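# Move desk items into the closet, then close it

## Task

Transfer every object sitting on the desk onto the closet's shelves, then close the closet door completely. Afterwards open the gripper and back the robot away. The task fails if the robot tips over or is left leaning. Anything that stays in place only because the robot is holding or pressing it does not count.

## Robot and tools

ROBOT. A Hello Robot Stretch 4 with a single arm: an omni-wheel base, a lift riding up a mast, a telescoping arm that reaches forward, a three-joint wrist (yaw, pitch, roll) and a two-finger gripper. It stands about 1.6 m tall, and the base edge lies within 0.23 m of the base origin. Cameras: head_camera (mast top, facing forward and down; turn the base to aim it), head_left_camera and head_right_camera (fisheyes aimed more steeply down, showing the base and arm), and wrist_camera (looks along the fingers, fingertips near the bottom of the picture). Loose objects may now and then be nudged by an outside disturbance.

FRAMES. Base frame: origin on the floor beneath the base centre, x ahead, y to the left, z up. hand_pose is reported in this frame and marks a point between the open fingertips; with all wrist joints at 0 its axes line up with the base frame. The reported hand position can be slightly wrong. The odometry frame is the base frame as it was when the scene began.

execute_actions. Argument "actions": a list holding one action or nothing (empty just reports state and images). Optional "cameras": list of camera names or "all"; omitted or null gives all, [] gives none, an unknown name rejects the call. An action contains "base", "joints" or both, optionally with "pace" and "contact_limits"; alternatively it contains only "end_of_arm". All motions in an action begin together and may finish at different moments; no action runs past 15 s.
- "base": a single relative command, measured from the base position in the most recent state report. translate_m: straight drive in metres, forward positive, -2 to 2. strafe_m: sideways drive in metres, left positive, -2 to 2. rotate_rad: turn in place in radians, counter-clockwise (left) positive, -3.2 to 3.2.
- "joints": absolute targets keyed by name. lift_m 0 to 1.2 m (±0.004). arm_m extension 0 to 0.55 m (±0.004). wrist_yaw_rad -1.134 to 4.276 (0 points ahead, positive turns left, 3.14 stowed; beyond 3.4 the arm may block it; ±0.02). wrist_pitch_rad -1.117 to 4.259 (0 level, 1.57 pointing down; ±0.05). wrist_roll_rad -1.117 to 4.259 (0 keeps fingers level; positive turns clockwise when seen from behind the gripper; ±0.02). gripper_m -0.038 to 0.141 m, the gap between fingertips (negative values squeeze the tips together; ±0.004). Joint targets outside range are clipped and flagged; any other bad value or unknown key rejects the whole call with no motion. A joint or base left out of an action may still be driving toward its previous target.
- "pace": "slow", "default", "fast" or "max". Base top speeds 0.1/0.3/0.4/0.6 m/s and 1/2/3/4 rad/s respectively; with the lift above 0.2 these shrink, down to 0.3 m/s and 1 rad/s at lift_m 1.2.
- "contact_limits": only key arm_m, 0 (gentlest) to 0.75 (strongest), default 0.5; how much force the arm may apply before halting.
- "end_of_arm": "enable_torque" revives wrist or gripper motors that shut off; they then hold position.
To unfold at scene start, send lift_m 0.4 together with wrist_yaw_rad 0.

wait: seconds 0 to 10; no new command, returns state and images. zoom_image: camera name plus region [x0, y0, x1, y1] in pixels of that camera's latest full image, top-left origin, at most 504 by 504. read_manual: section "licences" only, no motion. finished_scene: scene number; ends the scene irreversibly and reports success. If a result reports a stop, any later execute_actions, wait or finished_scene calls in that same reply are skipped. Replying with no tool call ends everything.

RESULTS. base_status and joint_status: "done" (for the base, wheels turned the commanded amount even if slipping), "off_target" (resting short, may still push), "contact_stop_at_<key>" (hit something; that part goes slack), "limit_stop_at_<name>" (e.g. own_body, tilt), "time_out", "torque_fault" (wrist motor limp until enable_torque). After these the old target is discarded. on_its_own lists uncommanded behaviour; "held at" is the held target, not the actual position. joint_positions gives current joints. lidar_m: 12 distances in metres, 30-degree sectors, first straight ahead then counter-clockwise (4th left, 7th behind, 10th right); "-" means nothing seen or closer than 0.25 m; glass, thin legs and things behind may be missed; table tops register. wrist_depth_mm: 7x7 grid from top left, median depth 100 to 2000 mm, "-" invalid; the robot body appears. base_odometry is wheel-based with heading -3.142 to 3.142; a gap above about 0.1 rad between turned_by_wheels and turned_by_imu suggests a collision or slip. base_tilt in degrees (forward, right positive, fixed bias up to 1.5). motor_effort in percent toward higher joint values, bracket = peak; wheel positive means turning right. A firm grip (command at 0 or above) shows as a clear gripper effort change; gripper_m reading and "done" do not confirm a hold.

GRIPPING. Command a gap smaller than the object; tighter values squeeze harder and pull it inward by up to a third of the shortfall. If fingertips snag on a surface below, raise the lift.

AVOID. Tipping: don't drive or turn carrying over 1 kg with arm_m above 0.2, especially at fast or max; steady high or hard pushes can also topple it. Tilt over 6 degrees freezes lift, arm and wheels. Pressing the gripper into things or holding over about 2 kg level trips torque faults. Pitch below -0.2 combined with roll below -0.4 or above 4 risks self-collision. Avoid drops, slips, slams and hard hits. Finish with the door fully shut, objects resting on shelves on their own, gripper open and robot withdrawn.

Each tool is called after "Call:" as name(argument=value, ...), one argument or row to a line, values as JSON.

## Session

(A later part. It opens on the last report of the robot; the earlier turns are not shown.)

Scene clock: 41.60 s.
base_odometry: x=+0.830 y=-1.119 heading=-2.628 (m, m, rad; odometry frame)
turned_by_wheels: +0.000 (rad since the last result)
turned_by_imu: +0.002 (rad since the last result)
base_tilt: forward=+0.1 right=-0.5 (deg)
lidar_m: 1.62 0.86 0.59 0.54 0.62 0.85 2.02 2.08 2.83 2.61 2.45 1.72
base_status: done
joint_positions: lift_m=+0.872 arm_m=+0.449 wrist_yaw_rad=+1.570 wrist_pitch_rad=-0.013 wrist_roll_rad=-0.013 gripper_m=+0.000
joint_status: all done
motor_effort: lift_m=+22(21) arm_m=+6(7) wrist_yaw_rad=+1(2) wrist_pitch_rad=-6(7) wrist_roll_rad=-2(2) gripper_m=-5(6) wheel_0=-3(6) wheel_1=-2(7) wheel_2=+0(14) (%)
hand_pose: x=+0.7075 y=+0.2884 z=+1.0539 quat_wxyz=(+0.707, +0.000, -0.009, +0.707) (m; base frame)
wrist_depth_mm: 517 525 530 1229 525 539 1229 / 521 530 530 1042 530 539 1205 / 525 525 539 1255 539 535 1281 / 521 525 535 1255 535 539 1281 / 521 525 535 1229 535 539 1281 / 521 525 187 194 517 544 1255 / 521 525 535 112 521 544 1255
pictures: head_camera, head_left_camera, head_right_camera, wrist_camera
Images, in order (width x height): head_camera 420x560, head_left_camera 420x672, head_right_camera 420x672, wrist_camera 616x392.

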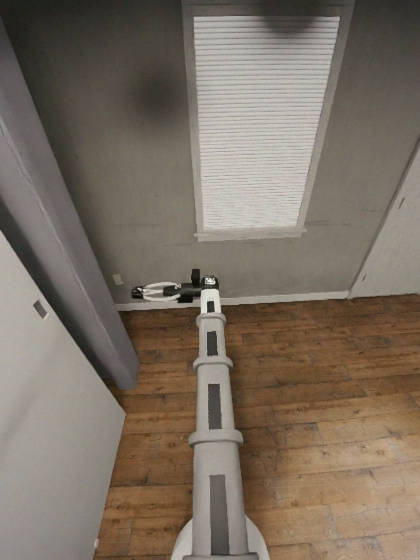

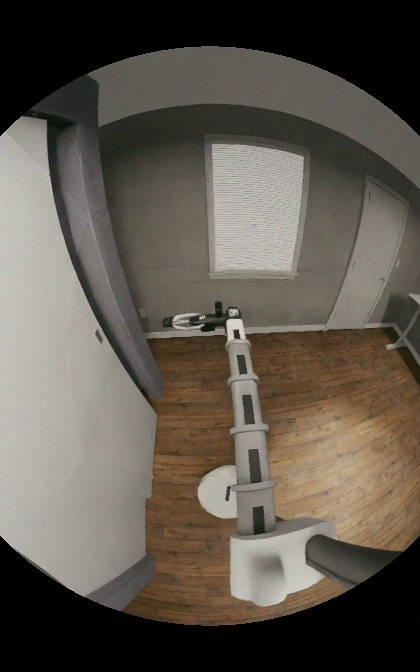

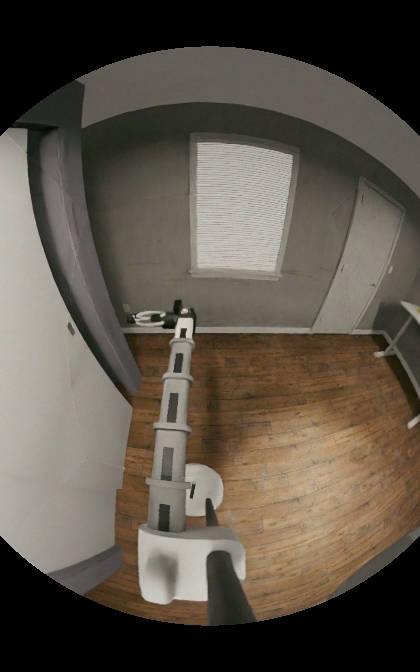

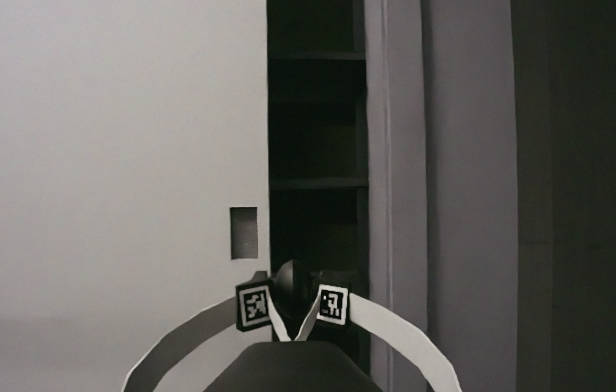

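Call:
execute_actions(
  actions=[
    {"base":{"strafe_m":0.27},"joints":{"arm_m":0.47}},
  ],
)

Scene clock: 44.20 s.
base_odometry: x=+0.962 y=-1.354 heading=-2.628 (m, m, rad; odometry frame)
turned_by_wheels: +0.000 (rad since the last result)
turned_by_imu: +0.000 (rad since the last result)
base_tilt: forward=+0.1 right=-0.4 (deg)
lidar_m: 1.64 0.44 0.30 0.27 0.30 0.50 2.06 2.12 2.87 2.92 2.43 1.71
base_status: done
joint_positions: lift_m=+0.872 arm_m=+0.469 wrist_yaw_rad=+1.570 wrist_pitch_rad=-0.013 wrist_roll_rad=-0.013 gripper_m=+0.000
joint_status: all done
motor_effort: lift_m=+22(22) arm_m=+6(7) wrist_yaw_rad=+1(1) wrist_pitch_rad=-6(6) wrist_roll_rad=-3(2) gripper_m=-6(5) wheel_0=-1(12) wheel_1=+2(11) wheel_2=+0(0) (%)
hand_pose: x=+0.7275 y=+0.2884 z=+1.0539 quat_wxyz=(+0.707, +0.000, -0.009, +0.707) (m; base frame)
wrist_depth_mm: 264 267 300 691 609 251 266 / 265 267 301 976 699 251 267 / 265 267 300 991 707 252 270 / 263 267 296 991 585 251 268 / 264 267 293 976 707 252 268 / 263 266 187 194 319 251 268 / 264 267 271 112 597 253 267
pictures: head_camera, head_left_camera, head_right_camera, wrist_camera
Images, in order (width x height): head_camera 420x560, head_left_camera 420x672, head_right_camera 420x672, wrist_camera 616x392.

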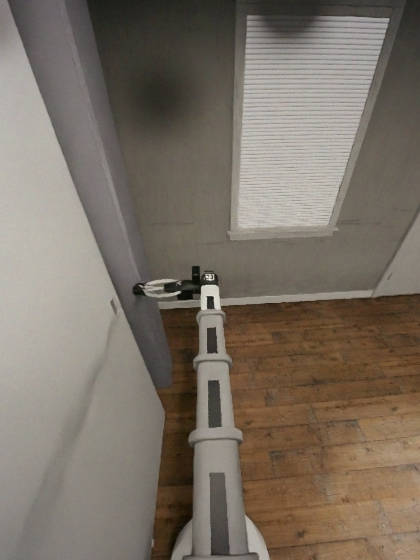

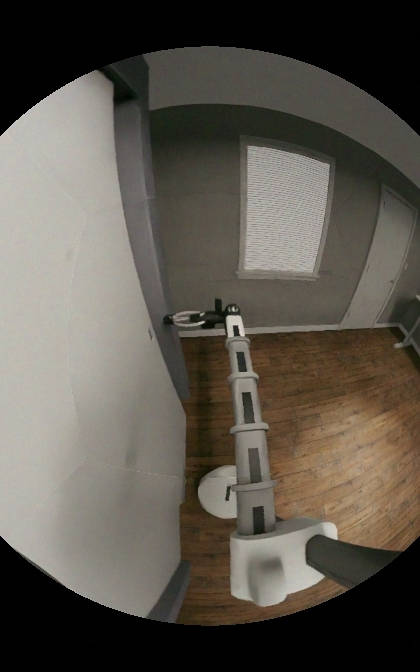

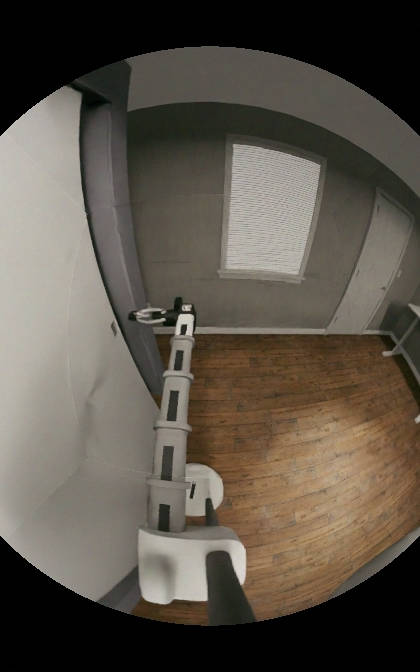

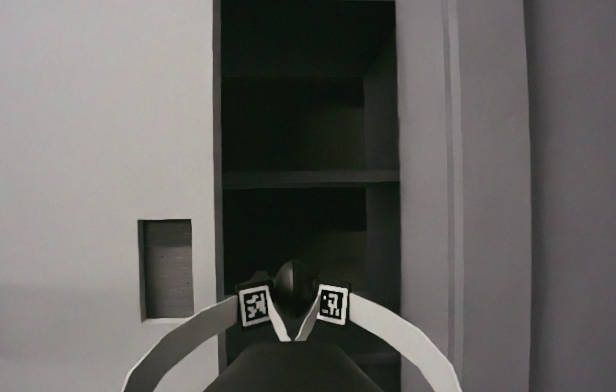

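Call:
execute_actions(
  actions=[
    {"base":{"strafe_m":0.062},"pace":"slow"},
  ],
  cameras=["head_camera","wrist_camera"],
)

Call:
execute_actions(
  actions=[
    {"joints":{"arm_m":0.3},"pace":"slow"},
  ],
  cameras=["head_camera","wrist_camera"],
)

Scene clock: 46.33 s.
base_odometry: x=+0.993 y=-1.408 heading=-2.628 (m, m, rad; odometry frame)
turned_by_wheels: +0.000 (rad since the last result)
turned_by_imu: +0.000 (rad since the last result)
base_tilt: forward=+0.1 right=-0.5 (deg)
lidar_m: 1.02 0.34 0.25 0.25 0.25 0.41 0.85 2.11 2.85 2.95 2.41 1.74
base_status: done
joint_positions: lift_m=+0.872 arm_m=+0.469 wrist_yaw_rad=+1.570 wrist_pitch_rad=-0.013 wrist_roll_rad=-0.013 gripper_m=+0.000
joint_status: not commanded
motor_effort: lift_m=+22(22) arm_m=+6(6) wrist_yaw_rad=+1(1) wrist_pitch_rad=-9(9) wrist_roll_rad=-2(3) gripper_m=-6(4) wheel_0=-4(8) wheel_1=+5(7) wheel_2=+0(2) (%)
hand_pose: x=+0.7275 y=+0.2884 z=+1.0539 quat_wxyz=(+0.707, +0.000, -0.009, +0.707) (m; base frame)
wrist_depth_mm: 204 207 640 683 627 204 189 / 204 208 917 917 691 206 190 / 204 207 917 917 707 209 189 / 204 206 627 931 634 211 190 / 204 217 917 946 715 211 189 / 204 216 187 194 315 210 189 / 204 206 240 112 535 206 190
pictures: head_camera, wrist_camera
Images, in order (width x height): head_camera 420x560, wrist_camera 616x392.

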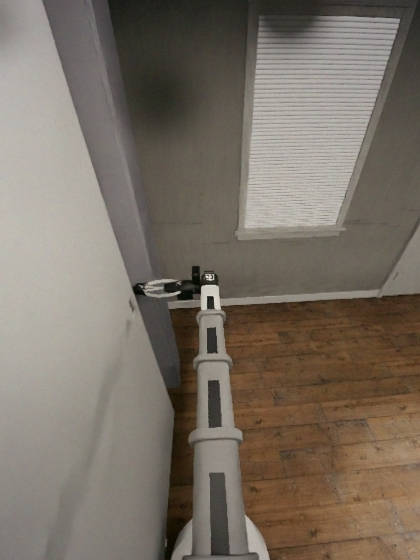

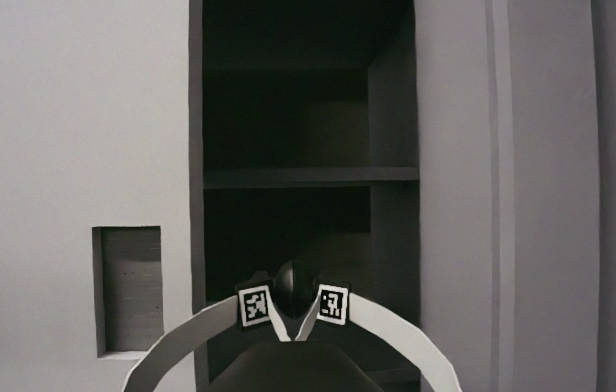

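Scene clock: 49.37 s.
base_odometry: x=+0.993 y=-1.408 heading=-2.628 (m, m, rad; odometry frame)
turned_by_wheels: +0.000 (rad since the last result)
turned_by_imu: +0.000 (rad since the last result)
base_tilt: forward=+0.2 right=-0.4 (deg)
lidar_m: 1.01 0.34 0.25 0.25 0.25 0.38 0.84 2.13 2.87 2.97 2.42 1.70
base_status: not commanded
joint_positions: lift_m=+0.872 arm_m=+0.301 wrist_yaw_rad=+1.565 wrist_pitch_rad=-0.013 wrist_roll_rad=-0.013 gripper_m=+0.000
joint_status: all done
on_its_own: wrist_yaw_rad is at rest, and its effort (+14) is outside its rest range (-13 to +13)
motor_effort: lift_m=+22(22) arm_m=-7(12) wrist_yaw_rad=+14(52) wrist_pitch_rad=-9(8) wrist_roll_rad=-3(2) gripper_m=-6(6) wheel_0=-4(4) wheel_1=-1(5) wheel_2=+0(0) (%)
hand_pose: x=+0.5611 y=+0.2880 z=+1.0539 quat_wxyz=(+0.709, +0.000, -0.009, +0.705) (m; base frame)
wrist_depth_mm: 200 204 206 691 691 634 480 / 201 204 207 917 931 668 488 / 200 204 206 917 946 668 484 / 201 204 206 917 917 634 484 / 200 203 216 917 917 676 484 / 201 204 187 194 750 683 496 / 201 202 206 112 530 569 492
pictures: head_camera, wrist_camera
Images, in order (width x height): head_camera 420x560, wrist_camera 616x392.

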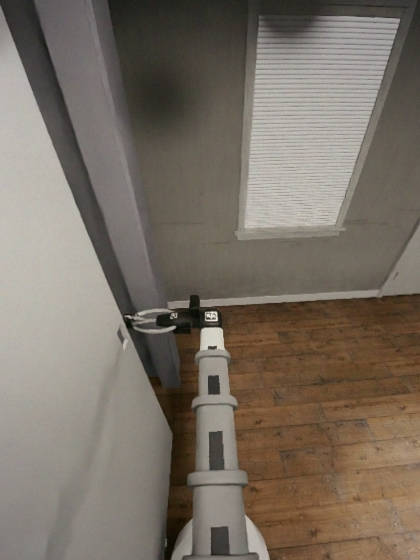

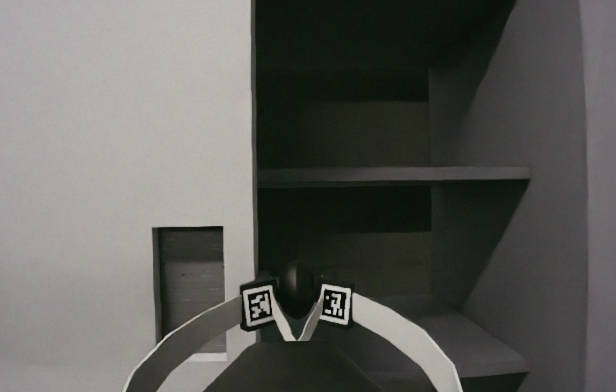

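Works well, no base slip. Continue.

Call:
execute_actions(
  actions=[
    {"joints":{"arm_m":0.0}},
  ],
  cameras=["head_camera","wrist_camera"],
)

Scene clock: 51.43 s.
base_odometry: x=+0.993 y=-1.408 heading=-2.628 (m, m, rad; odometry frame)
turned_by_wheels: +0.000 (rad since the last result)
turned_by_imu: +0.000 (rad since the last result)
base_tilt: forward=+0.1 right=-0.5 (deg)
lidar_m: 0.99 0.82 0.25 0.25 0.25 0.34 0.87 2.10 2.83 2.94 2.43 1.70
base_status: not commanded
joint_positions: lift_m=+0.872 arm_m=+0.001 wrist_yaw_rad=+1.570 wrist_pitch_rad=-0.013 wrist_roll_rad=-0.013 gripper_m=+0.000
joint_status: all done
motor_effort: lift_m=+22(22) arm_m=-6(10) wrist_yaw_rad=+1(54) wrist_pitch_rad=-8(8) wrist_roll_rad=-3(2) gripper_m=-5(7) wheel_0=-3(4) wheel_1=-1(1) wheel_2=+0(0) (%)
hand_pose: x=+0.2596 y=+0.2884 z=+1.0538 quat_wxyz=(+0.707, +0.000, -0.009, +0.707) (m; base frame)
wrist_depth_mm: 194 196 640 683 683 707 732 / 194 196 904 917 931 946 854 / 194 197 891 917 931 946 854 / 194 196 580 904 931 931 831 / 194 206 917 917 931 931 866 / 195 206 187 195 759 809 778 / 194 202 530 112 521 559 585
pictures: head_camera, wrist_camera
Images, in order (width x height): head_camera 420x560, wrist_camera 616x392.

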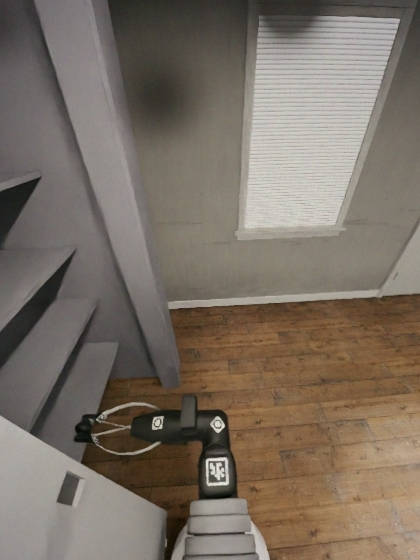

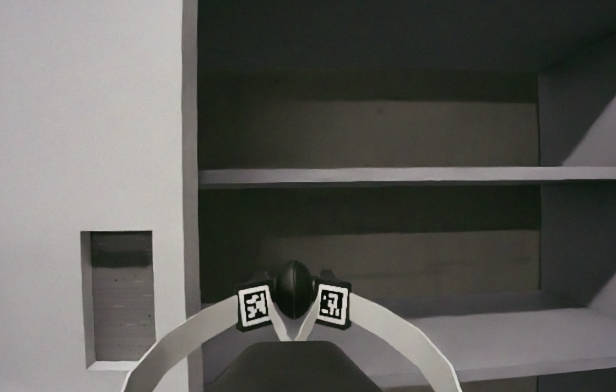

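Call:
execute_actions(
  actions=[
    {"base":{"strafe_m":-1.6},"pace":"max"},
  ],
  cameras=[],
)

Call:
execute_actions(
  actions=[
    {"base":{"rotate_rad":-1.571},"joints":{"wrist_yaw_rad":0,"wrist_pitch_rad":0.6,"gripper_m":0.1,"lift_m":1.0},"pace":"fast"},
  ],
)

Scene clock: 58.13 s.
base_odometry: x=+0.207 y=-0.014 heading=-2.628 (m, m, rad; odometry frame)
turned_by_wheels: +0.000 (rad since the last result)
turned_by_imu: +0.000 (rad since the last result)
base_tilt: forward=+0.1 right=-0.4 (deg)
lidar_m: 1.66 1.70 2.01 1.80 1.91 2.14 2.00 2.08 2.24 1.38 1.43 1.77
base_status: done
joint_positions: lift_m=+0.872 arm_m=+0.001 wrist_yaw_rad=+1.570 wrist_pitch_rad=-0.013 wrist_roll_rad=-0.013 gripper_m=+0.000
joint_status: not commanded
motor_effort: lift_m=+21(22) arm_m=-6(6) wrist_yaw_rad=+1(1) wrist_pitch_rad=-11(9) wrist_roll_rad=-2(2) gripper_m=-5(4) wheel_0=+0(12) wheel_1=+0(12) wheel_2=+0(2) (%)
hand_pose: x=+0.2596 y=+0.2884 z=+1.0538 quat_wxyz=(+0.707, +0.000, -0.009, +0.707) (m; base frame)
wrist_depth_mm: - 1756 1708 - - - 1756 / - 1708 1756 - - - 1808 / - 1808 1808 - - - 1808 / - 1756 1708 - - - 1863 / - 1756 1756 - - - 1863 / - 1756 188 195 1808 - 1863 / - 1708 1708 112 - - 1921
pictures: none
No camera images: the call's "cameras" was empty. Leave "cameras" out to get every camera's image.

Scene clock: 60.20 s.
base_odometry: x=+0.207 y=-0.014 heading=+2.085 (m, m, rad; odometry frame)
turned_by_wheels: -1.570 (rad since the last result)
turned_by_imu: -1.571 (rad since the last result)
base_tilt: forward=+0.1 right=-0.4 (deg)
lidar_m: 1.38 1.42 1.73 1.68 1.77 2.05 1.82 1.88 2.11 1.99 2.10 2.29
base_status: done
joint_positions: lift_m=+1.000 arm_m=+0.001 wrist_yaw_rad=+0.000 wrist_pitch_rad=+0.601 wrist_roll_rad=-0.013 gripper_m=+0.100
joint_status: all done
motor_effort: lift_m=+22(25) arm_m=-6(6) wrist_yaw_rad=+1(4) wrist_pitch_rad=-3(5) wrist_roll_rad=-2(2) gripper_m=+0(6) wheel_0=+4(9) wheel_1=+3(9) wheel_2=+2(6) (%)
hand_pose: x=+0.4098 y=-0.0874 z=+1.0148 quat_wxyz=(+0.955, -0.006, +0.296, +0.002) (m; base frame)
wrist_depth_mm: 1138 1205 1366 1708 1756 1808 1808 / 1808 1863 1863 1983 1983 1921 - / - - - - - - - / 1863 - - - - - - / 1618 1661 1618 1708 1618 1661 1708 / 1366 1336 213 1430 202 1397 1397 / 1205 1229 1255 111 1229 1229 1205
pictures: head_camera, head_left_camera, head_right_camera, wrist_camera
Images, in order (width x height): head_camera 420x560, head_left_camera 420x672, head_right_camera 420x672, wrist_camera 616x392.

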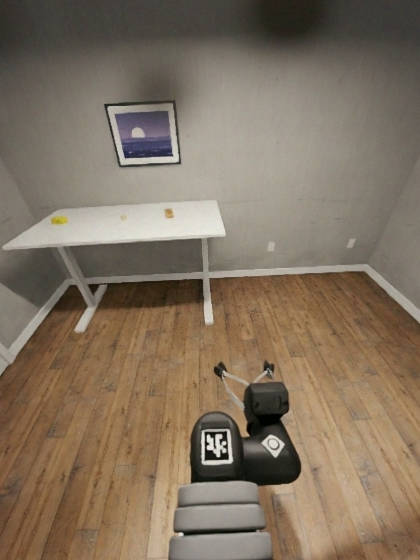

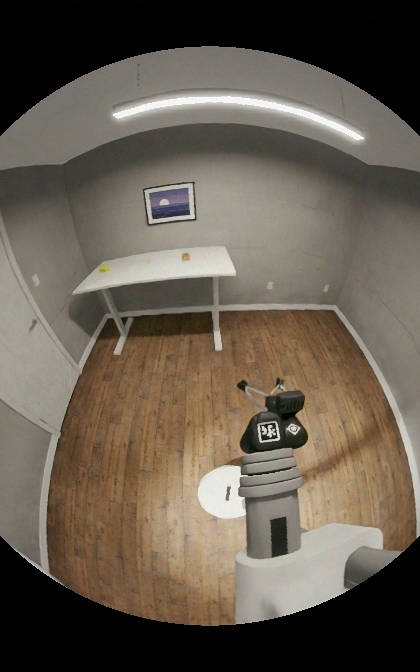

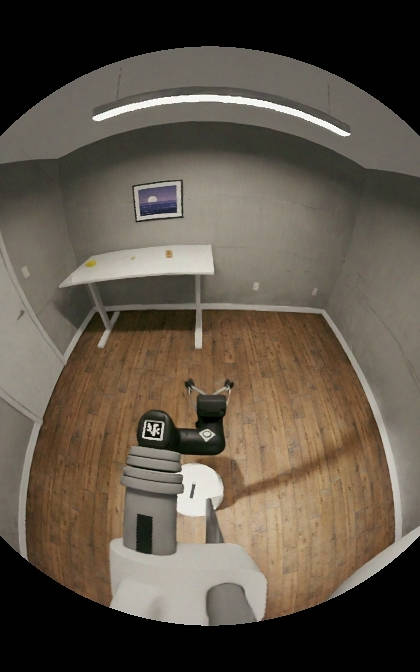

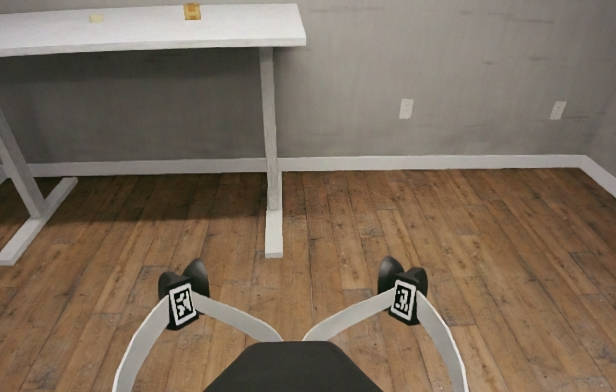

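Call:
execute_actions(
  actions=[
    {"base":{"strafe_m":0.44},"joints":{"lift_m":1.1},"pace":"max"},
  ],
  cameras=[],
)

Call:
execute_actions(
  actions=[
    {"base":{"translate_m":0.85},"pace":"max"},
  ],
)

Scene clock: 63.27 s.
base_odometry: x=-0.176 y=-0.230 heading=+2.085 (m, m, rad; odometry frame)
turned_by_wheels: +0.000 (rad since the last result)
turned_by_imu: +0.001 (rad since the last result)
base_tilt: forward=+0.1 right=-0.4 (deg)
lidar_m: 1.36 1.40 1.30 1.23 1.30 1.76 1.85 1.92 2.55 2.43 2.49 1.40
base_status: done
joint_positions: lift_m=+1.100 arm_m=+0.001 wrist_yaw_rad=+0.000 wrist_pitch_rad=+0.602 wrist_roll_rad=-0.013 gripper_m=+0.100
joint_status: all done
motor_effort: lift_m=+21(26) arm_m=-6(6) wrist_yaw_rad=+1(2) wrist_pitch_rad=-7(5) wrist_roll_rad=-3(2) gripper_m=-1(0) wheel_0=+0(13) wheel_1=+2(12) wheel_2=+0(1) (%)
hand_pose: x=+0.4097 y=-0.0874 z=+1.1148 quat_wxyz=(+0.955, -0.006, +0.296, +0.002) (m; base frame)
wrist_depth_mm: 1708 1537 1661 1618 1708 1808 1756 / 1281 1808 1863 1808 1921 1921 - / 1863 - - - - - - / - - - - - - - / 1708 1756 1808 1756 1756 1808 1808 / 1464 1464 213 1537 202 1499 1537 / 1308 1308 1336 112 1281 1336 1308
pictures: none
No camera images: the call's "cameras" was empty. Leave "cameras" out to get every camera's image.

Scene clock: 67.33 s.
base_odometry: x=-0.595 y=+0.510 heading=+2.085 (m, m, rad; odometry frame)
turned_by_wheels: +0.001 (rad since the last result)
turned_by_imu: -0.005 (rad since the last result)
base_tilt: forward=+0.2 right=-0.5 (deg)
lidar_m: 0.51 0.52 0.74 1.21 1.32 1.81 2.68 2.78 2.54 2.42 1.94 0.56
base_status: done
joint_positions: lift_m=+1.100 arm_m=+0.001 wrist_yaw_rad=+0.000 wrist_pitch_rad=+0.602 wrist_roll_rad=-0.013 gripper_m=+0.100
joint_status: not commanded
motor_effort: lift_m=+21(21) arm_m=-6(6) wrist_yaw_rad=+1(1) wrist_pitch_rad=-6(7) wrist_roll_rad=-3(2) gripper_m=-2(1) wheel_0=+4(10) wheel_1=+2(8) wheel_2=+0(12) (%)
hand_pose: x=+0.4097 y=-0.0874 z=+1.1148 quat_wxyz=(+0.955, -0.006, +0.296, +0.002) (m; base frame)
wrist_depth_mm: 946 976 991 1008 1008 1025 1025 / 991 1025 1025 1008 1025 1118 1118 / 732 723 732 699 741 750 1229 / 574 574 580 574 580 580 609 / 469 473 473 477 477 477 480 / 1397 427 213 1464 202 1464 1537 / 1281 1281 1336 112 1281 1308 1281
pictures: head_camera, head_left_camera, head_right_camera, wrist_camera
Images, in order (width x height): head_camera 420x560, head_left_camera 420x672, head_right_camera 420x672, wrist_camera 616x392.

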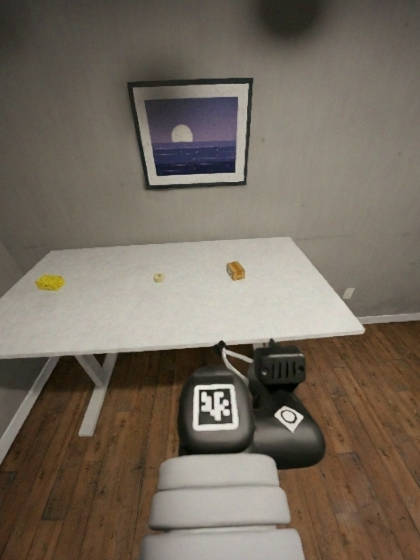

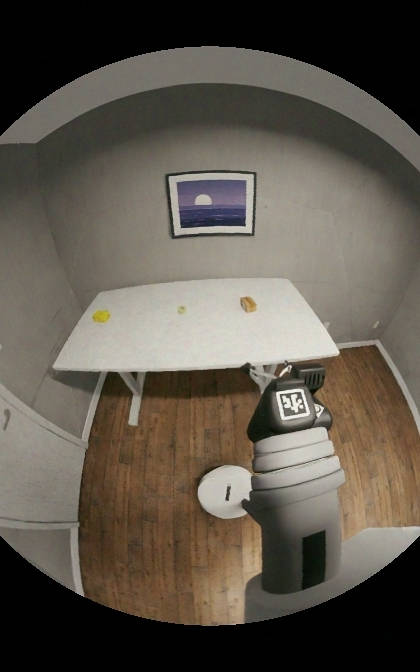

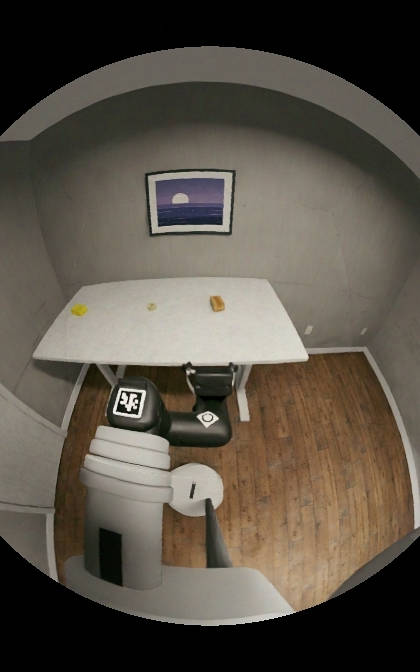

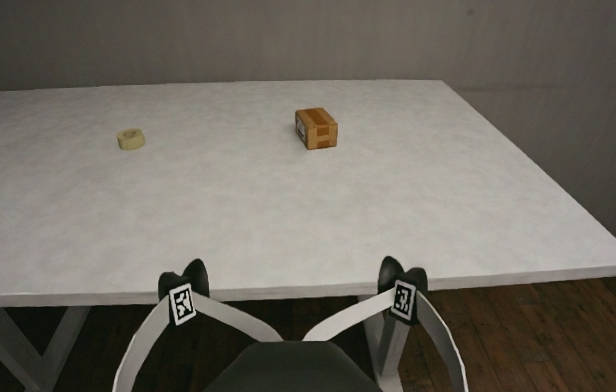

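Call:
zoom_image(
  camera="wrist_camera",
  region=[90, 80, 370, 180],
)

Call:
zoom_image(
  camera="head_camera",
  region=[20, 240, 270, 310],
)

Region (90, 80, 370, 180) of wrist_camera's 616x392 image, scaled by 1.800; it fills the top 180 rows of this view, and the rest is white.

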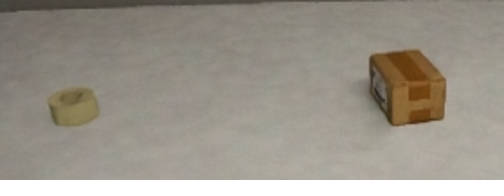

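Region (20, 240, 270, 310) of head_camera's 420x560 image, scaled by 2.016, with more detail than that image has; it fills the top 141 rows of this view, and the rest is white.

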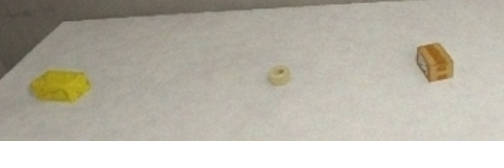

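Call:
execute_actions(
  actions=[
    {"base":{"strafe_m":-0.11},"joints":{"wrist_yaw_rad":0.27,"gripper_m":0.13,"lift_m":1.06}},
  ],
  cameras=[],
)

Call:
execute_actions(
  actions=[
    {"base":{"translate_m":0.2},"joints":{"arm_m":0.2}},
  ],
  cameras=["head_camera","wrist_camera"],
)

Scene clock: 70.13 s.
base_odometry: x=-0.499 y=+0.564 heading=+2.085 (m, m, rad; odometry frame)
turned_by_wheels: +0.000 (rad since the last result)
turned_by_imu: +0.000 (rad since the last result)
base_tilt: forward=+0.2 right=-0.5 (deg)
lidar_m: 0.50 0.55 0.73 1.33 1.41 1.92 2.68 2.77 2.43 2.31 1.91 0.54
base_status: done
joint_positions: lift_m=+1.060 arm_m=+0.001 wrist_yaw_rad=+0.270 wrist_pitch_rad=+0.602 wrist_roll_rad=-0.013 gripper_m=+0.130
joint_status: all done
motor_effort: lift_m=+17(21) arm_m=-6(6) wrist_yaw_rad=+1(7) wrist_pitch_rad=-6(7) wrist_roll_rad=-2(2) gripper_m=+1(1) wheel_0=+4(9) wheel_1=-2(10) wheel_2=+0(0) (%)
hand_pose: x=+0.4244 y=-0.0209 z=+1.0751 quat_wxyz=(+0.946, -0.046, +0.293, +0.130) (m; base frame)
wrist_depth_mm: 1182 1138 1042 1008 960 904 866 / 917 891 891 904 917 917 904 / 647 647 654 654 647 661 668 / 508 508 508 512 508 517 512 / 1138 445 436 421 418 421 421 / 1397 1336 1366 1430 220 377 368 / 1229 1255 1308 112 1308 1281 1308
pictures: none
No camera images: the call's "cameras" was empty. Leave "cameras" out to get every camera's image.

Scene clock: 72.20 s.
base_odometry: x=-0.597 y=+0.738 heading=+2.086 (m, m, rad; odometry frame)
turned_by_wheels: +0.000 (rad since the last result)
turned_by_imu: -0.001 (rad since the last result)
base_tilt: forward=+0.2 right=-0.5 (deg)
lidar_m: 0.31 0.34 0.48 1.35 1.40 1.97 2.90 2.96 2.41 2.29 0.50 0.34
base_status: done
joint_positions: lift_m=+1.060 arm_m=+0.199 wrist_yaw_rad=+0.270 wrist_pitch_rad=+0.602 wrist_roll_rad=-0.013 gripper_m=+0.130
joint_status: all done
motor_effort: lift_m=+18(18) arm_m=+6(7) wrist_yaw_rad=+0(2) wrist_pitch_rad=-6(6) wrist_roll_rad=-3(3) gripper_m=+0(2) wheel_0=+4(9) wheel_1=+4(8) wheel_2=-2(10) (%)
hand_pose: x=+0.6224 y=-0.0208 z=+1.0751 quat_wxyz=(+0.946, -0.046, +0.293, +0.131) (m; base frame)
wrist_depth_mm: 732 691 661 634 603 574 549 / 798 778 723 691 654 615 597 / 647 640 647 640 654 640 634 / 504 508 508 508 508 512 508 / 413 415 418 362 418 418 418 / 349 329 334 329 220 353 351 / 304 303 314 112 306 306 309
pictures: head_camera, wrist_camera
Images, in order (width x height): head_camera 420x560, wrist_camera 616x392.

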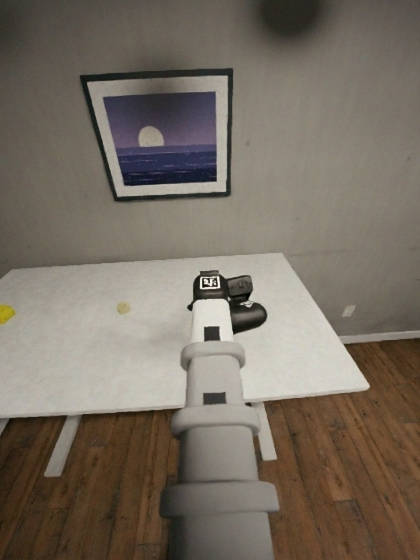

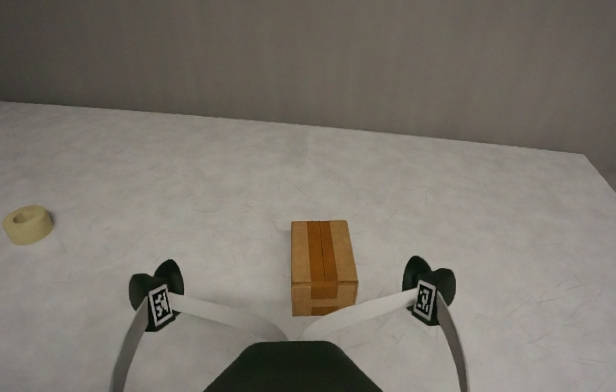

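Call:
execute_actions(
  actions=[
    {"joints":{"arm_m":0.285}},
  ],
  cameras=[],
)

Call:
execute_actions(
  actions=[
    {"joints":{"lift_m":0.965}},
  ],
  cameras=["head_left_camera","wrist_camera"],
)

Scene clock: 73.90 s.
base_odometry: x=-0.597 y=+0.738 heading=+2.086 (m, m, rad; odometry frame)
turned_by_wheels: +0.000 (rad since the last result)
turned_by_imu: +0.000 (rad since the last result)
base_tilt: forward=+0.1 right=-0.4 (deg)
lidar_m: 0.30 0.34 0.47 1.35 1.42 1.98 2.89 2.97 2.42 2.30 0.51 0.33
base_status: not commanded
joint_positions: lift_m=+1.060 arm_m=+0.284 wrist_yaw_rad=+0.270 wrist_pitch_rad=+0.602 wrist_roll_rad=-0.013 gripper_m=+0.130
joint_status: all done
motor_effort: lift_m=+18(17) arm_m=+6(6) wrist_yaw_rad=+1(1) wrist_pitch_rad=-5(5) wrist_roll_rad=-2(3) gripper_m=+0(1) wheel_0=+4(4) wheel_1=+4(4) wheel_2=-2(2) (%)
hand_pose: x=+0.7074 y=-0.0208 z=+1.0751 quat_wxyz=(+0.946, -0.046, +0.293, +0.131) (m; base frame)
wrist_depth_mm: 647 609 580 544 517 496 480 / 707 676 634 609 569 539 517 / 640 640 640 634 615 585 559 / 504 504 504 508 504 508 512 / 413 413 418 418 418 421 418 / 349 329 332 294 220 353 353 / 304 304 314 112 306 307 309
pictures: none
No camera images: the call's "cameras" was empty. Leave "cameras" out to get every camera's image.

Scene clock: 75.30 s.
base_odometry: x=-0.597 y=+0.738 heading=+2.086 (m, m, rad; odometry frame)
turned_by_wheels: +0.000 (rad since the last result)
turned_by_imu: +0.000 (rad since the last result)
base_tilt: forward=+0.2 right=-0.4 (deg)
lidar_m: 0.31 0.35 0.47 1.35 1.42 1.94 2.90 2.99 2.41 2.30 0.50 0.34
base_status: not commanded
joint_positions: lift_m=+0.965 arm_m=+0.284 wrist_yaw_rad=+0.270 wrist_pitch_rad=+0.602 wrist_roll_rad=-0.013 gripper_m=+0.130
joint_status: all done
motor_effort: lift_m=+17(18) arm_m=+6(6) wrist_yaw_rad=+0(1) wrist_pitch_rad=-5(7) wrist_roll_rad=-2(2) gripper_m=+1(0) wheel_0=+4(4) wheel_1=+4(4) wheel_2=-2(2) (%)
hand_pose: x=+0.7074 y=-0.0208 z=+0.9801 quat_wxyz=(+0.946, -0.046, +0.293, +0.131) (m; base frame)
wrist_depth_mm: 640 615 580 549 525 496 477 / 615 615 615 574 559 535 517 / 439 436 439 439 442 445 452 / 343 343 342 259 347 347 347 / 281 283 282 214 285 285 286 / 237 224 227 200 220 241 240 / 207 207 213 112 209 208 210
pictures: head_left_camera, wrist_camera
Images, in order (width x height): head_left_camera 420x672, wrist_camera 616x392.

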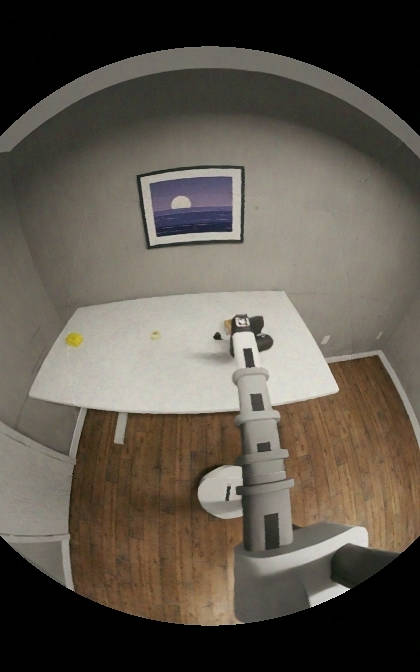

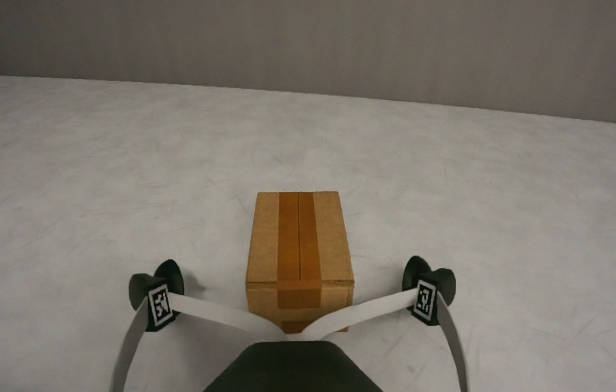

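Call:
execute_actions(
  actions=[
    {"joints":{"lift_m":0.954,"arm_m":0.30}},
  ],
  cameras=[],
)

Call:
execute_actions(
  actions=[
    {"joints":{"gripper_m":0.03}},
  ],
  cameras=["wrist_camera"],
)

Scene clock: 76.33 s.
base_odometry: x=-0.597 y=+0.738 heading=+2.086 (m, m, rad; odometry frame)
turned_by_wheels: +0.000 (rad since the last result)
turned_by_imu: +0.000 (rad since the last result)
base_tilt: forward=+0.1 right=-0.4 (deg)
lidar_m: 0.31 0.33 0.46 1.34 1.40 1.95 2.90 2.99 2.43 2.29 0.51 0.35
base_status: not commanded
joint_positions: lift_m=+0.954 arm_m=+0.299 wrist_yaw_rad=+0.269 wrist_pitch_rad=+0.598 wrist_roll_rad=-0.013 gripper_m=+0.130
joint_status: all done
motor_effort: lift_m=+14(16) arm_m=+7(7) wrist_yaw_rad=+3(3) wrist_pitch_rad=+5(6) wrist_roll_rad=-3(3) gripper_m=-1(1) wheel_0=+4(4) wheel_1=+4(4) wheel_2=-2(2) (%)
hand_pose: x=+0.7227 y=-0.0209 z=+0.9702 quat_wxyz=(+0.947, -0.046, +0.291, +0.130) (m; base frame)
wrist_depth_mm: 627 597 564 535 508 484 462 / 609 603 597 564 544 525 500 / 427 427 427 427 430 436 442 / 330 332 334 334 334 340 340 / 271 272 264 204 276 276 277 / 229 209 187 182 219 231 232 / 200 199 200 111 202 200 202
pictures: none
No camera images: the call's "cameras" was empty. Leave "cameras" out to get every camera's image.

Scene clock: 78.27 s.
base_odometry: x=-0.597 y=+0.738 heading=+2.086 (m, m, rad; odometry frame)
turned_by_wheels: +0.000 (rad since the last result)
turned_by_imu: +0.000 (rad since the last result)
base_tilt: forward=+0.1 right=-0.4 (deg)
lidar_m: 0.31 0.33 0.46 1.35 1.41 1.96 2.88 2.99 2.39 2.31 0.51 0.34
base_status: not commanded
joint_positions: lift_m=+0.954 arm_m=+0.299 wrist_yaw_rad=+0.270 wrist_pitch_rad=+0.599 wrist_roll_rad=-0.013 gripper_m=+0.030
joint_status: all done
motor_effort: lift_m=+17(16) arm_m=+5(7) wrist_yaw_rad=+1(4) wrist_pitch_rad=+1(16) wrist_roll_rad=-2(2) gripper_m=-14(15) wheel_0=+4(4) wheel_1=+4(4) wheel_2=-2(2) (%)
hand_pose: x=+0.7229 y=-0.0207 z=+0.9699 quat_wxyz=(+0.947, -0.046, +0.291, +0.131) (m; base frame)
wrist_depth_mm: 627 597 559 539 504 484 466 / 591 591 591 559 549 517 500 / 421 424 421 421 427 427 430 / 329 329 329 329 332 334 332 / 267 270 260 199 272 271 273 / 225 228 182 174 189 229 229 / 197 191 198 112 200 198 200
pictures: wrist_camera
Images, in order (width x height): wrist_camera 616x392.

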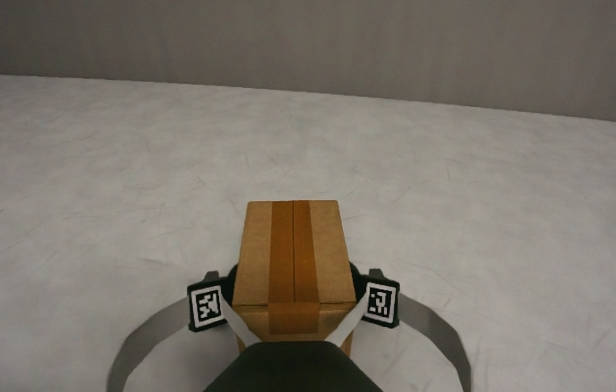

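Call:
execute_actions(
  actions=[
    {"joints":{"lift_m":1.03}},
  ],
  cameras=["wrist_camera"],
)

Call:
execute_actions(
  actions=[
    {"base":{"translate_m":-0.5},"joints":{"arm_m":0.0,"wrist_yaw_rad":0},"pace":"max"},
  ],
  cameras=[],
)

Call:
execute_actions(
  actions=[
    {"base":{"rotate_rad":3.142},"pace":"max"},
  ],
)

Scene clock: 80.00 s.
base_odometry: x=-0.597 y=+0.738 heading=+2.086 (m, m, rad; odometry frame)
turned_by_wheels: +0.000 (rad since the last result)
turned_by_imu: +0.000 (rad since the last result)
base_tilt: forward=+0.2 right=-0.4 (deg)
lidar_m: 0.31 0.33 0.45 1.34 1.40 1.95 2.92 2.95 2.43 2.29 0.49 0.35
base_status: not commanded
joint_positions: lift_m=+1.030 arm_m=+0.299 wrist_yaw_rad=+0.270 wrist_pitch_rad=+0.602 wrist_roll_rad=-0.013 gripper_m=+0.030
joint_status: all done
motor_effort: lift_m=+23(25) arm_m=+5(5) wrist_yaw_rad=+0(0) wrist_pitch_rad=-9(9) wrist_roll_rad=-2(3) gripper_m=-15(15) wheel_0=+4(4) wheel_1=+4(4) wheel_2=-2(2) (%)
hand_pose: x=+0.7223 y=-0.0208 z=+1.0445 quat_wxyz=(+0.946, -0.046, +0.293, +0.131) (m; base frame)
wrist_depth_mm: 627 609 559 539 508 492 466 / 707 661 621 591 549 521 504 / 574 580 574 580 574 559 535 / 452 449 452 455 455 459 459 / 368 370 359 200 373 373 373 / 310 314 182 174 191 317 317 / 274 265 273 112 274 271 281
pictures: wrist_camera
Images, in order (width x height): wrist_camera 616x392.

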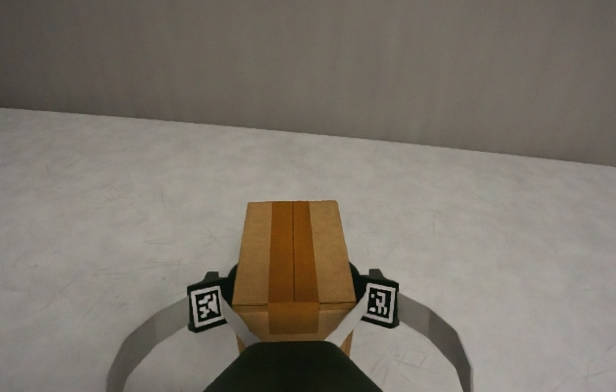

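Scene clock: 82.90 s.
base_odometry: x=-0.351 y=+0.303 heading=+2.085 (m, m, rad; odometry frame)
turned_by_wheels: +0.000 (rad since the last result)
turned_by_imu: +0.002 (rad since the last result)
base_tilt: forward=+0.1 right=-0.4 (deg)
lidar_m: 0.80 0.86 1.18 1.35 1.45 1.97 2.37 2.45 2.42 2.31 2.35 0.82
base_status: done
joint_positions: lift_m=+1.030 arm_m=+0.001 wrist_yaw_rad=+0.000 wrist_pitch_rad=+0.603 wrist_roll_rad=-0.013 gripper_m=+0.030
joint_status: all done
motor_effort: lift_m=+23(24) arm_m=-6(7) wrist_yaw_rad=+1(10) wrist_pitch_rad=-11(10) wrist_roll_rad=-2(2) gripper_m=-14(13) wheel_0=-4(9) wheel_1=-2(8) wheel_2=+2(13) (%)
hand_pose: x=+0.4095 y=-0.0874 z=+1.0444 quat_wxyz=(+0.955, -0.006, +0.297, +0.002) (m; base frame)
wrist_depth_mm: 1182 1205 1205 1229 1229 1308 1281 / 809 798 798 798 809 1366 1430 / 654 661 1499 1499 1060 1576 1576 / 1618 1661 1661 1618 1708 1808 1756 / 1618 1708 1661 200 1661 1661 1708 / 1397 1397 182 174 191 1430 1430 / 1229 1229 1255 112 1255 1255 1255
pictures: none
No camera images: the call's "cameras" was empty. Leave "cameras" out to get every camera's image.

Scene clock: 86.27 s.
base_odometry: x=-0.351 y=+0.303 heading=-1.057 (m, m, rad; odometry frame)
turned_by_wheels: +3.141 (rad since the last result)
turned_by_imu: +3.143 (rad since the last result)
base_tilt: forward=+0.2 right=-0.4 (deg)
lidar_m: 2.39 2.46 2.45 2.35 2.38 0.89 0.80 0.84 1.15 1.34 1.41 1.88
base_status: done
joint_positions: lift_m=+1.030 arm_m=+0.001 wrist_yaw_rad=+0.000 wrist_pitch_rad=+0.603 wrist_roll_rad=-0.013 gripper_m=+0.030
joint_status: not commanded
motor_effort: lift_m=+23(23) arm_m=-6(6) wrist_yaw_rad=+1(1) wrist_pitch_rad=-9(10) wrist_roll_rad=-3(3) gripper_m=-14(14) wheel_0=-5(9) wheel_1=-3(6) wheel_2=-2(11) (%)
hand_pose: x=+0.4095 y=-0.0874 z=+1.0444 quat_wxyz=(+0.955, -0.006, +0.297, +0.002) (m; base frame)
wrist_depth_mm: - 1863 1983 - - - 1618 / - - - - - - 1618 / - - - - - - 1661 / - - - - - - 1618 / 1618 1661 1618 200 1661 1661 1618 / 1397 1464 182 174 190 1430 1430 / 1229 1205 1229 112 1255 1281 1281
pictures: head_camera, head_left_camera, head_right_camera, wrist_camera
Images, in order (width x height): head_camera 420x560, head_left_camera 420x672, head_right_camera 420x672, wrist_camera 616x392.

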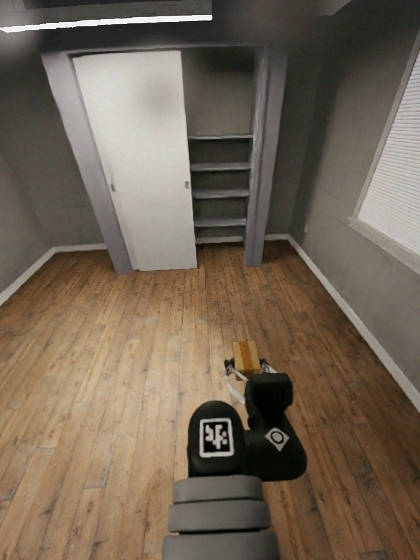

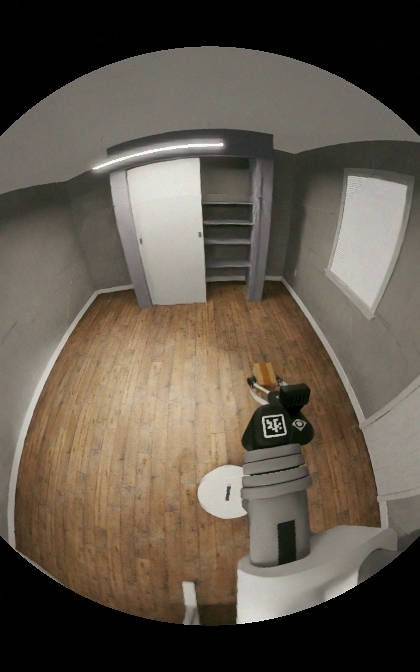

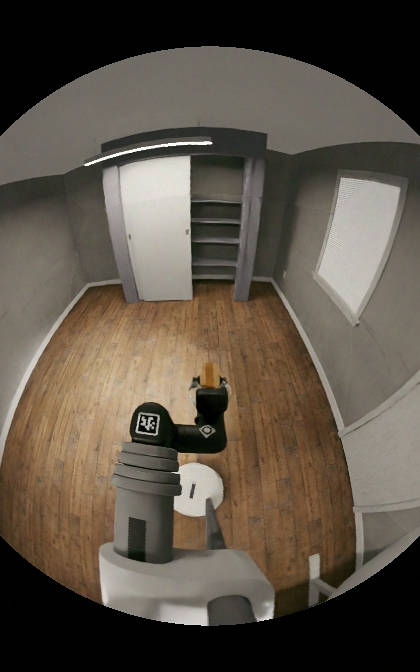

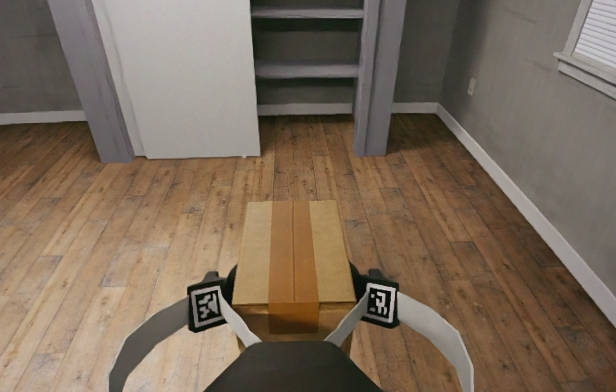

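Call:
execute_actions(
  actions=[
    {"base":{"translate_m":1.75},"joints":{"lift_m":1.18},"pace":"max"},
  ],
  cameras=[],
)

Call:
execute_actions(
  actions=[
    {"base":{"strafe_m":-0.25},"pace":"max"},
  ],
)

Scene clock: 93.27 s.
base_odometry: x=+0.510 y=-1.221 heading=-1.056 (m, m, rad; odometry frame)
turned_by_wheels: +0.001 (rad since the last result)
turned_by_imu: -0.011 (rad since the last result)
base_tilt: forward=+0.2 right=-0.4 (deg)
lidar_m: 0.64 0.65 0.87 2.42 2.48 3.27 3.46 1.94 1.34 1.25 0.91 0.77
base_status: done
joint_positions: lift_m=+1.180 arm_m=+0.001 wrist_yaw_rad=+0.000 wrist_pitch_rad=+0.603 wrist_roll_rad=-0.013 gripper_m=+0.030
joint_status: all done
motor_effort: lift_m=+22(26) arm_m=-6(6) wrist_yaw_rad=+1(1) wrist_pitch_rad=-8(9) wrist_roll_rad=-3(3) gripper_m=-14(14) wheel_0=+4(7) wheel_1=+4(8) wheel_2=-1(15) (%)
hand_pose: x=+0.4095 y=-0.0874 z=+1.1945 quat_wxyz=(+0.955, -0.006, +0.297, +0.002) (m; base frame)
wrist_depth_mm: 377 991 1008 991 1008 842 615 / 402 798 798 798 1138 788 504 / 430 1160 1160 1138 1138 866 500 / 477 904 931 917 991 891 525 / 535 569 1229 200 1255 707 585 / 609 615 182 174 191 715 691 / 699 707 1397 112 1397 759 1336
pictures: none
No camera images: the call's "cameras" was empty. Leave "cameras" out to get every camera's image.

Scene clock: 95.40 s.
base_odometry: x=+0.292 y=-1.344 heading=-1.056 (m, m, rad; odometry frame)
turned_by_wheels: +0.000 (rad since the last result)
turned_by_imu: -0.001 (rad since the last result)
base_tilt: forward=+0.1 right=-0.4 (deg)
lidar_m: 0.93 0.75 0.89 2.65 2.75 3.54 3.47 1.59 1.10 1.00 1.10 0.64
base_status: done
joint_positions: lift_m=+1.180 arm_m=+0.001 wrist_yaw_rad=+0.000 wrist_pitch_rad=+0.603 wrist_roll_rad=-0.013 gripper_m=+0.030
joint_status: not commanded
motor_effort: lift_m=+23(22) arm_m=-6(6) wrist_yaw_rad=+1(1) wrist_pitch_rad=-8(9) wrist_roll_rad=-2(3) gripper_m=-13(15) wheel_0=+2(14) wheel_1=-2(11) wheel_2=+0(2) (%)
hand_pose: x=+0.4095 y=-0.0874 z=+1.1945 quat_wxyz=(+0.955, -0.006, +0.297, +0.002) (m; base frame)
wrist_depth_mm: 976 1008 1008 1025 445 384 399 / 831 798 809 1160 452 424 442 / 1138 1138 1160 1160 466 466 1182 / 946 931 991 904 521 525 1255 / 1255 1255 1229 200 580 609 1255 / 1098 1138 181 174 191 1464 1281 / 750 1336 1366 112 759 1366 1281
pictures: head_camera, head_left_camera, head_right_camera, wrist_camera
Images, in order (width x height): head_camera 420x560, head_left_camera 420x672, head_right_camera 420x672, wrist_camera 616x392.

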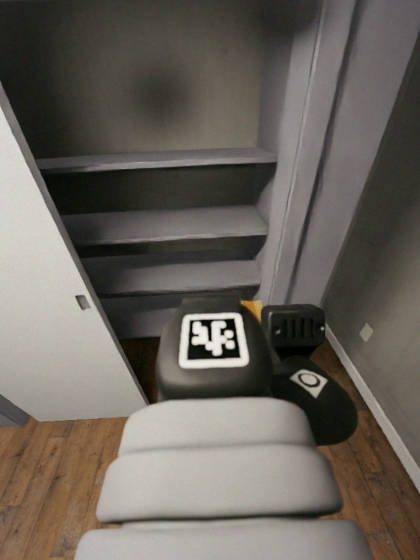

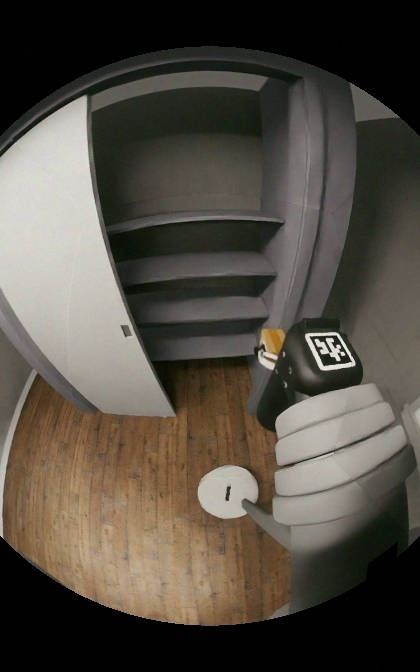

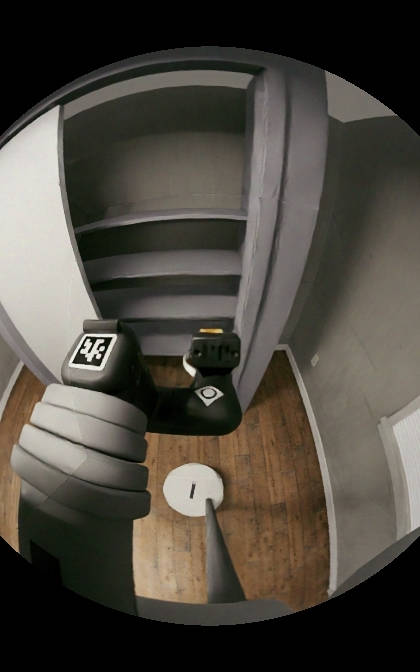

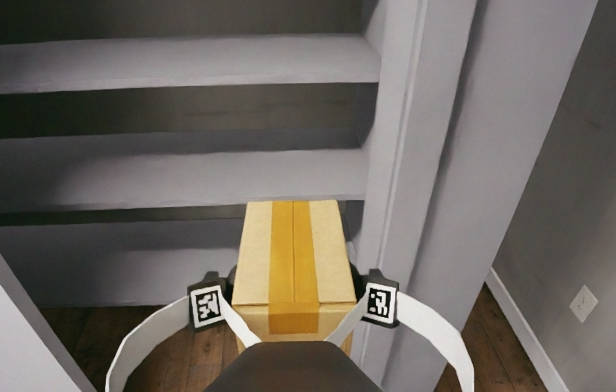

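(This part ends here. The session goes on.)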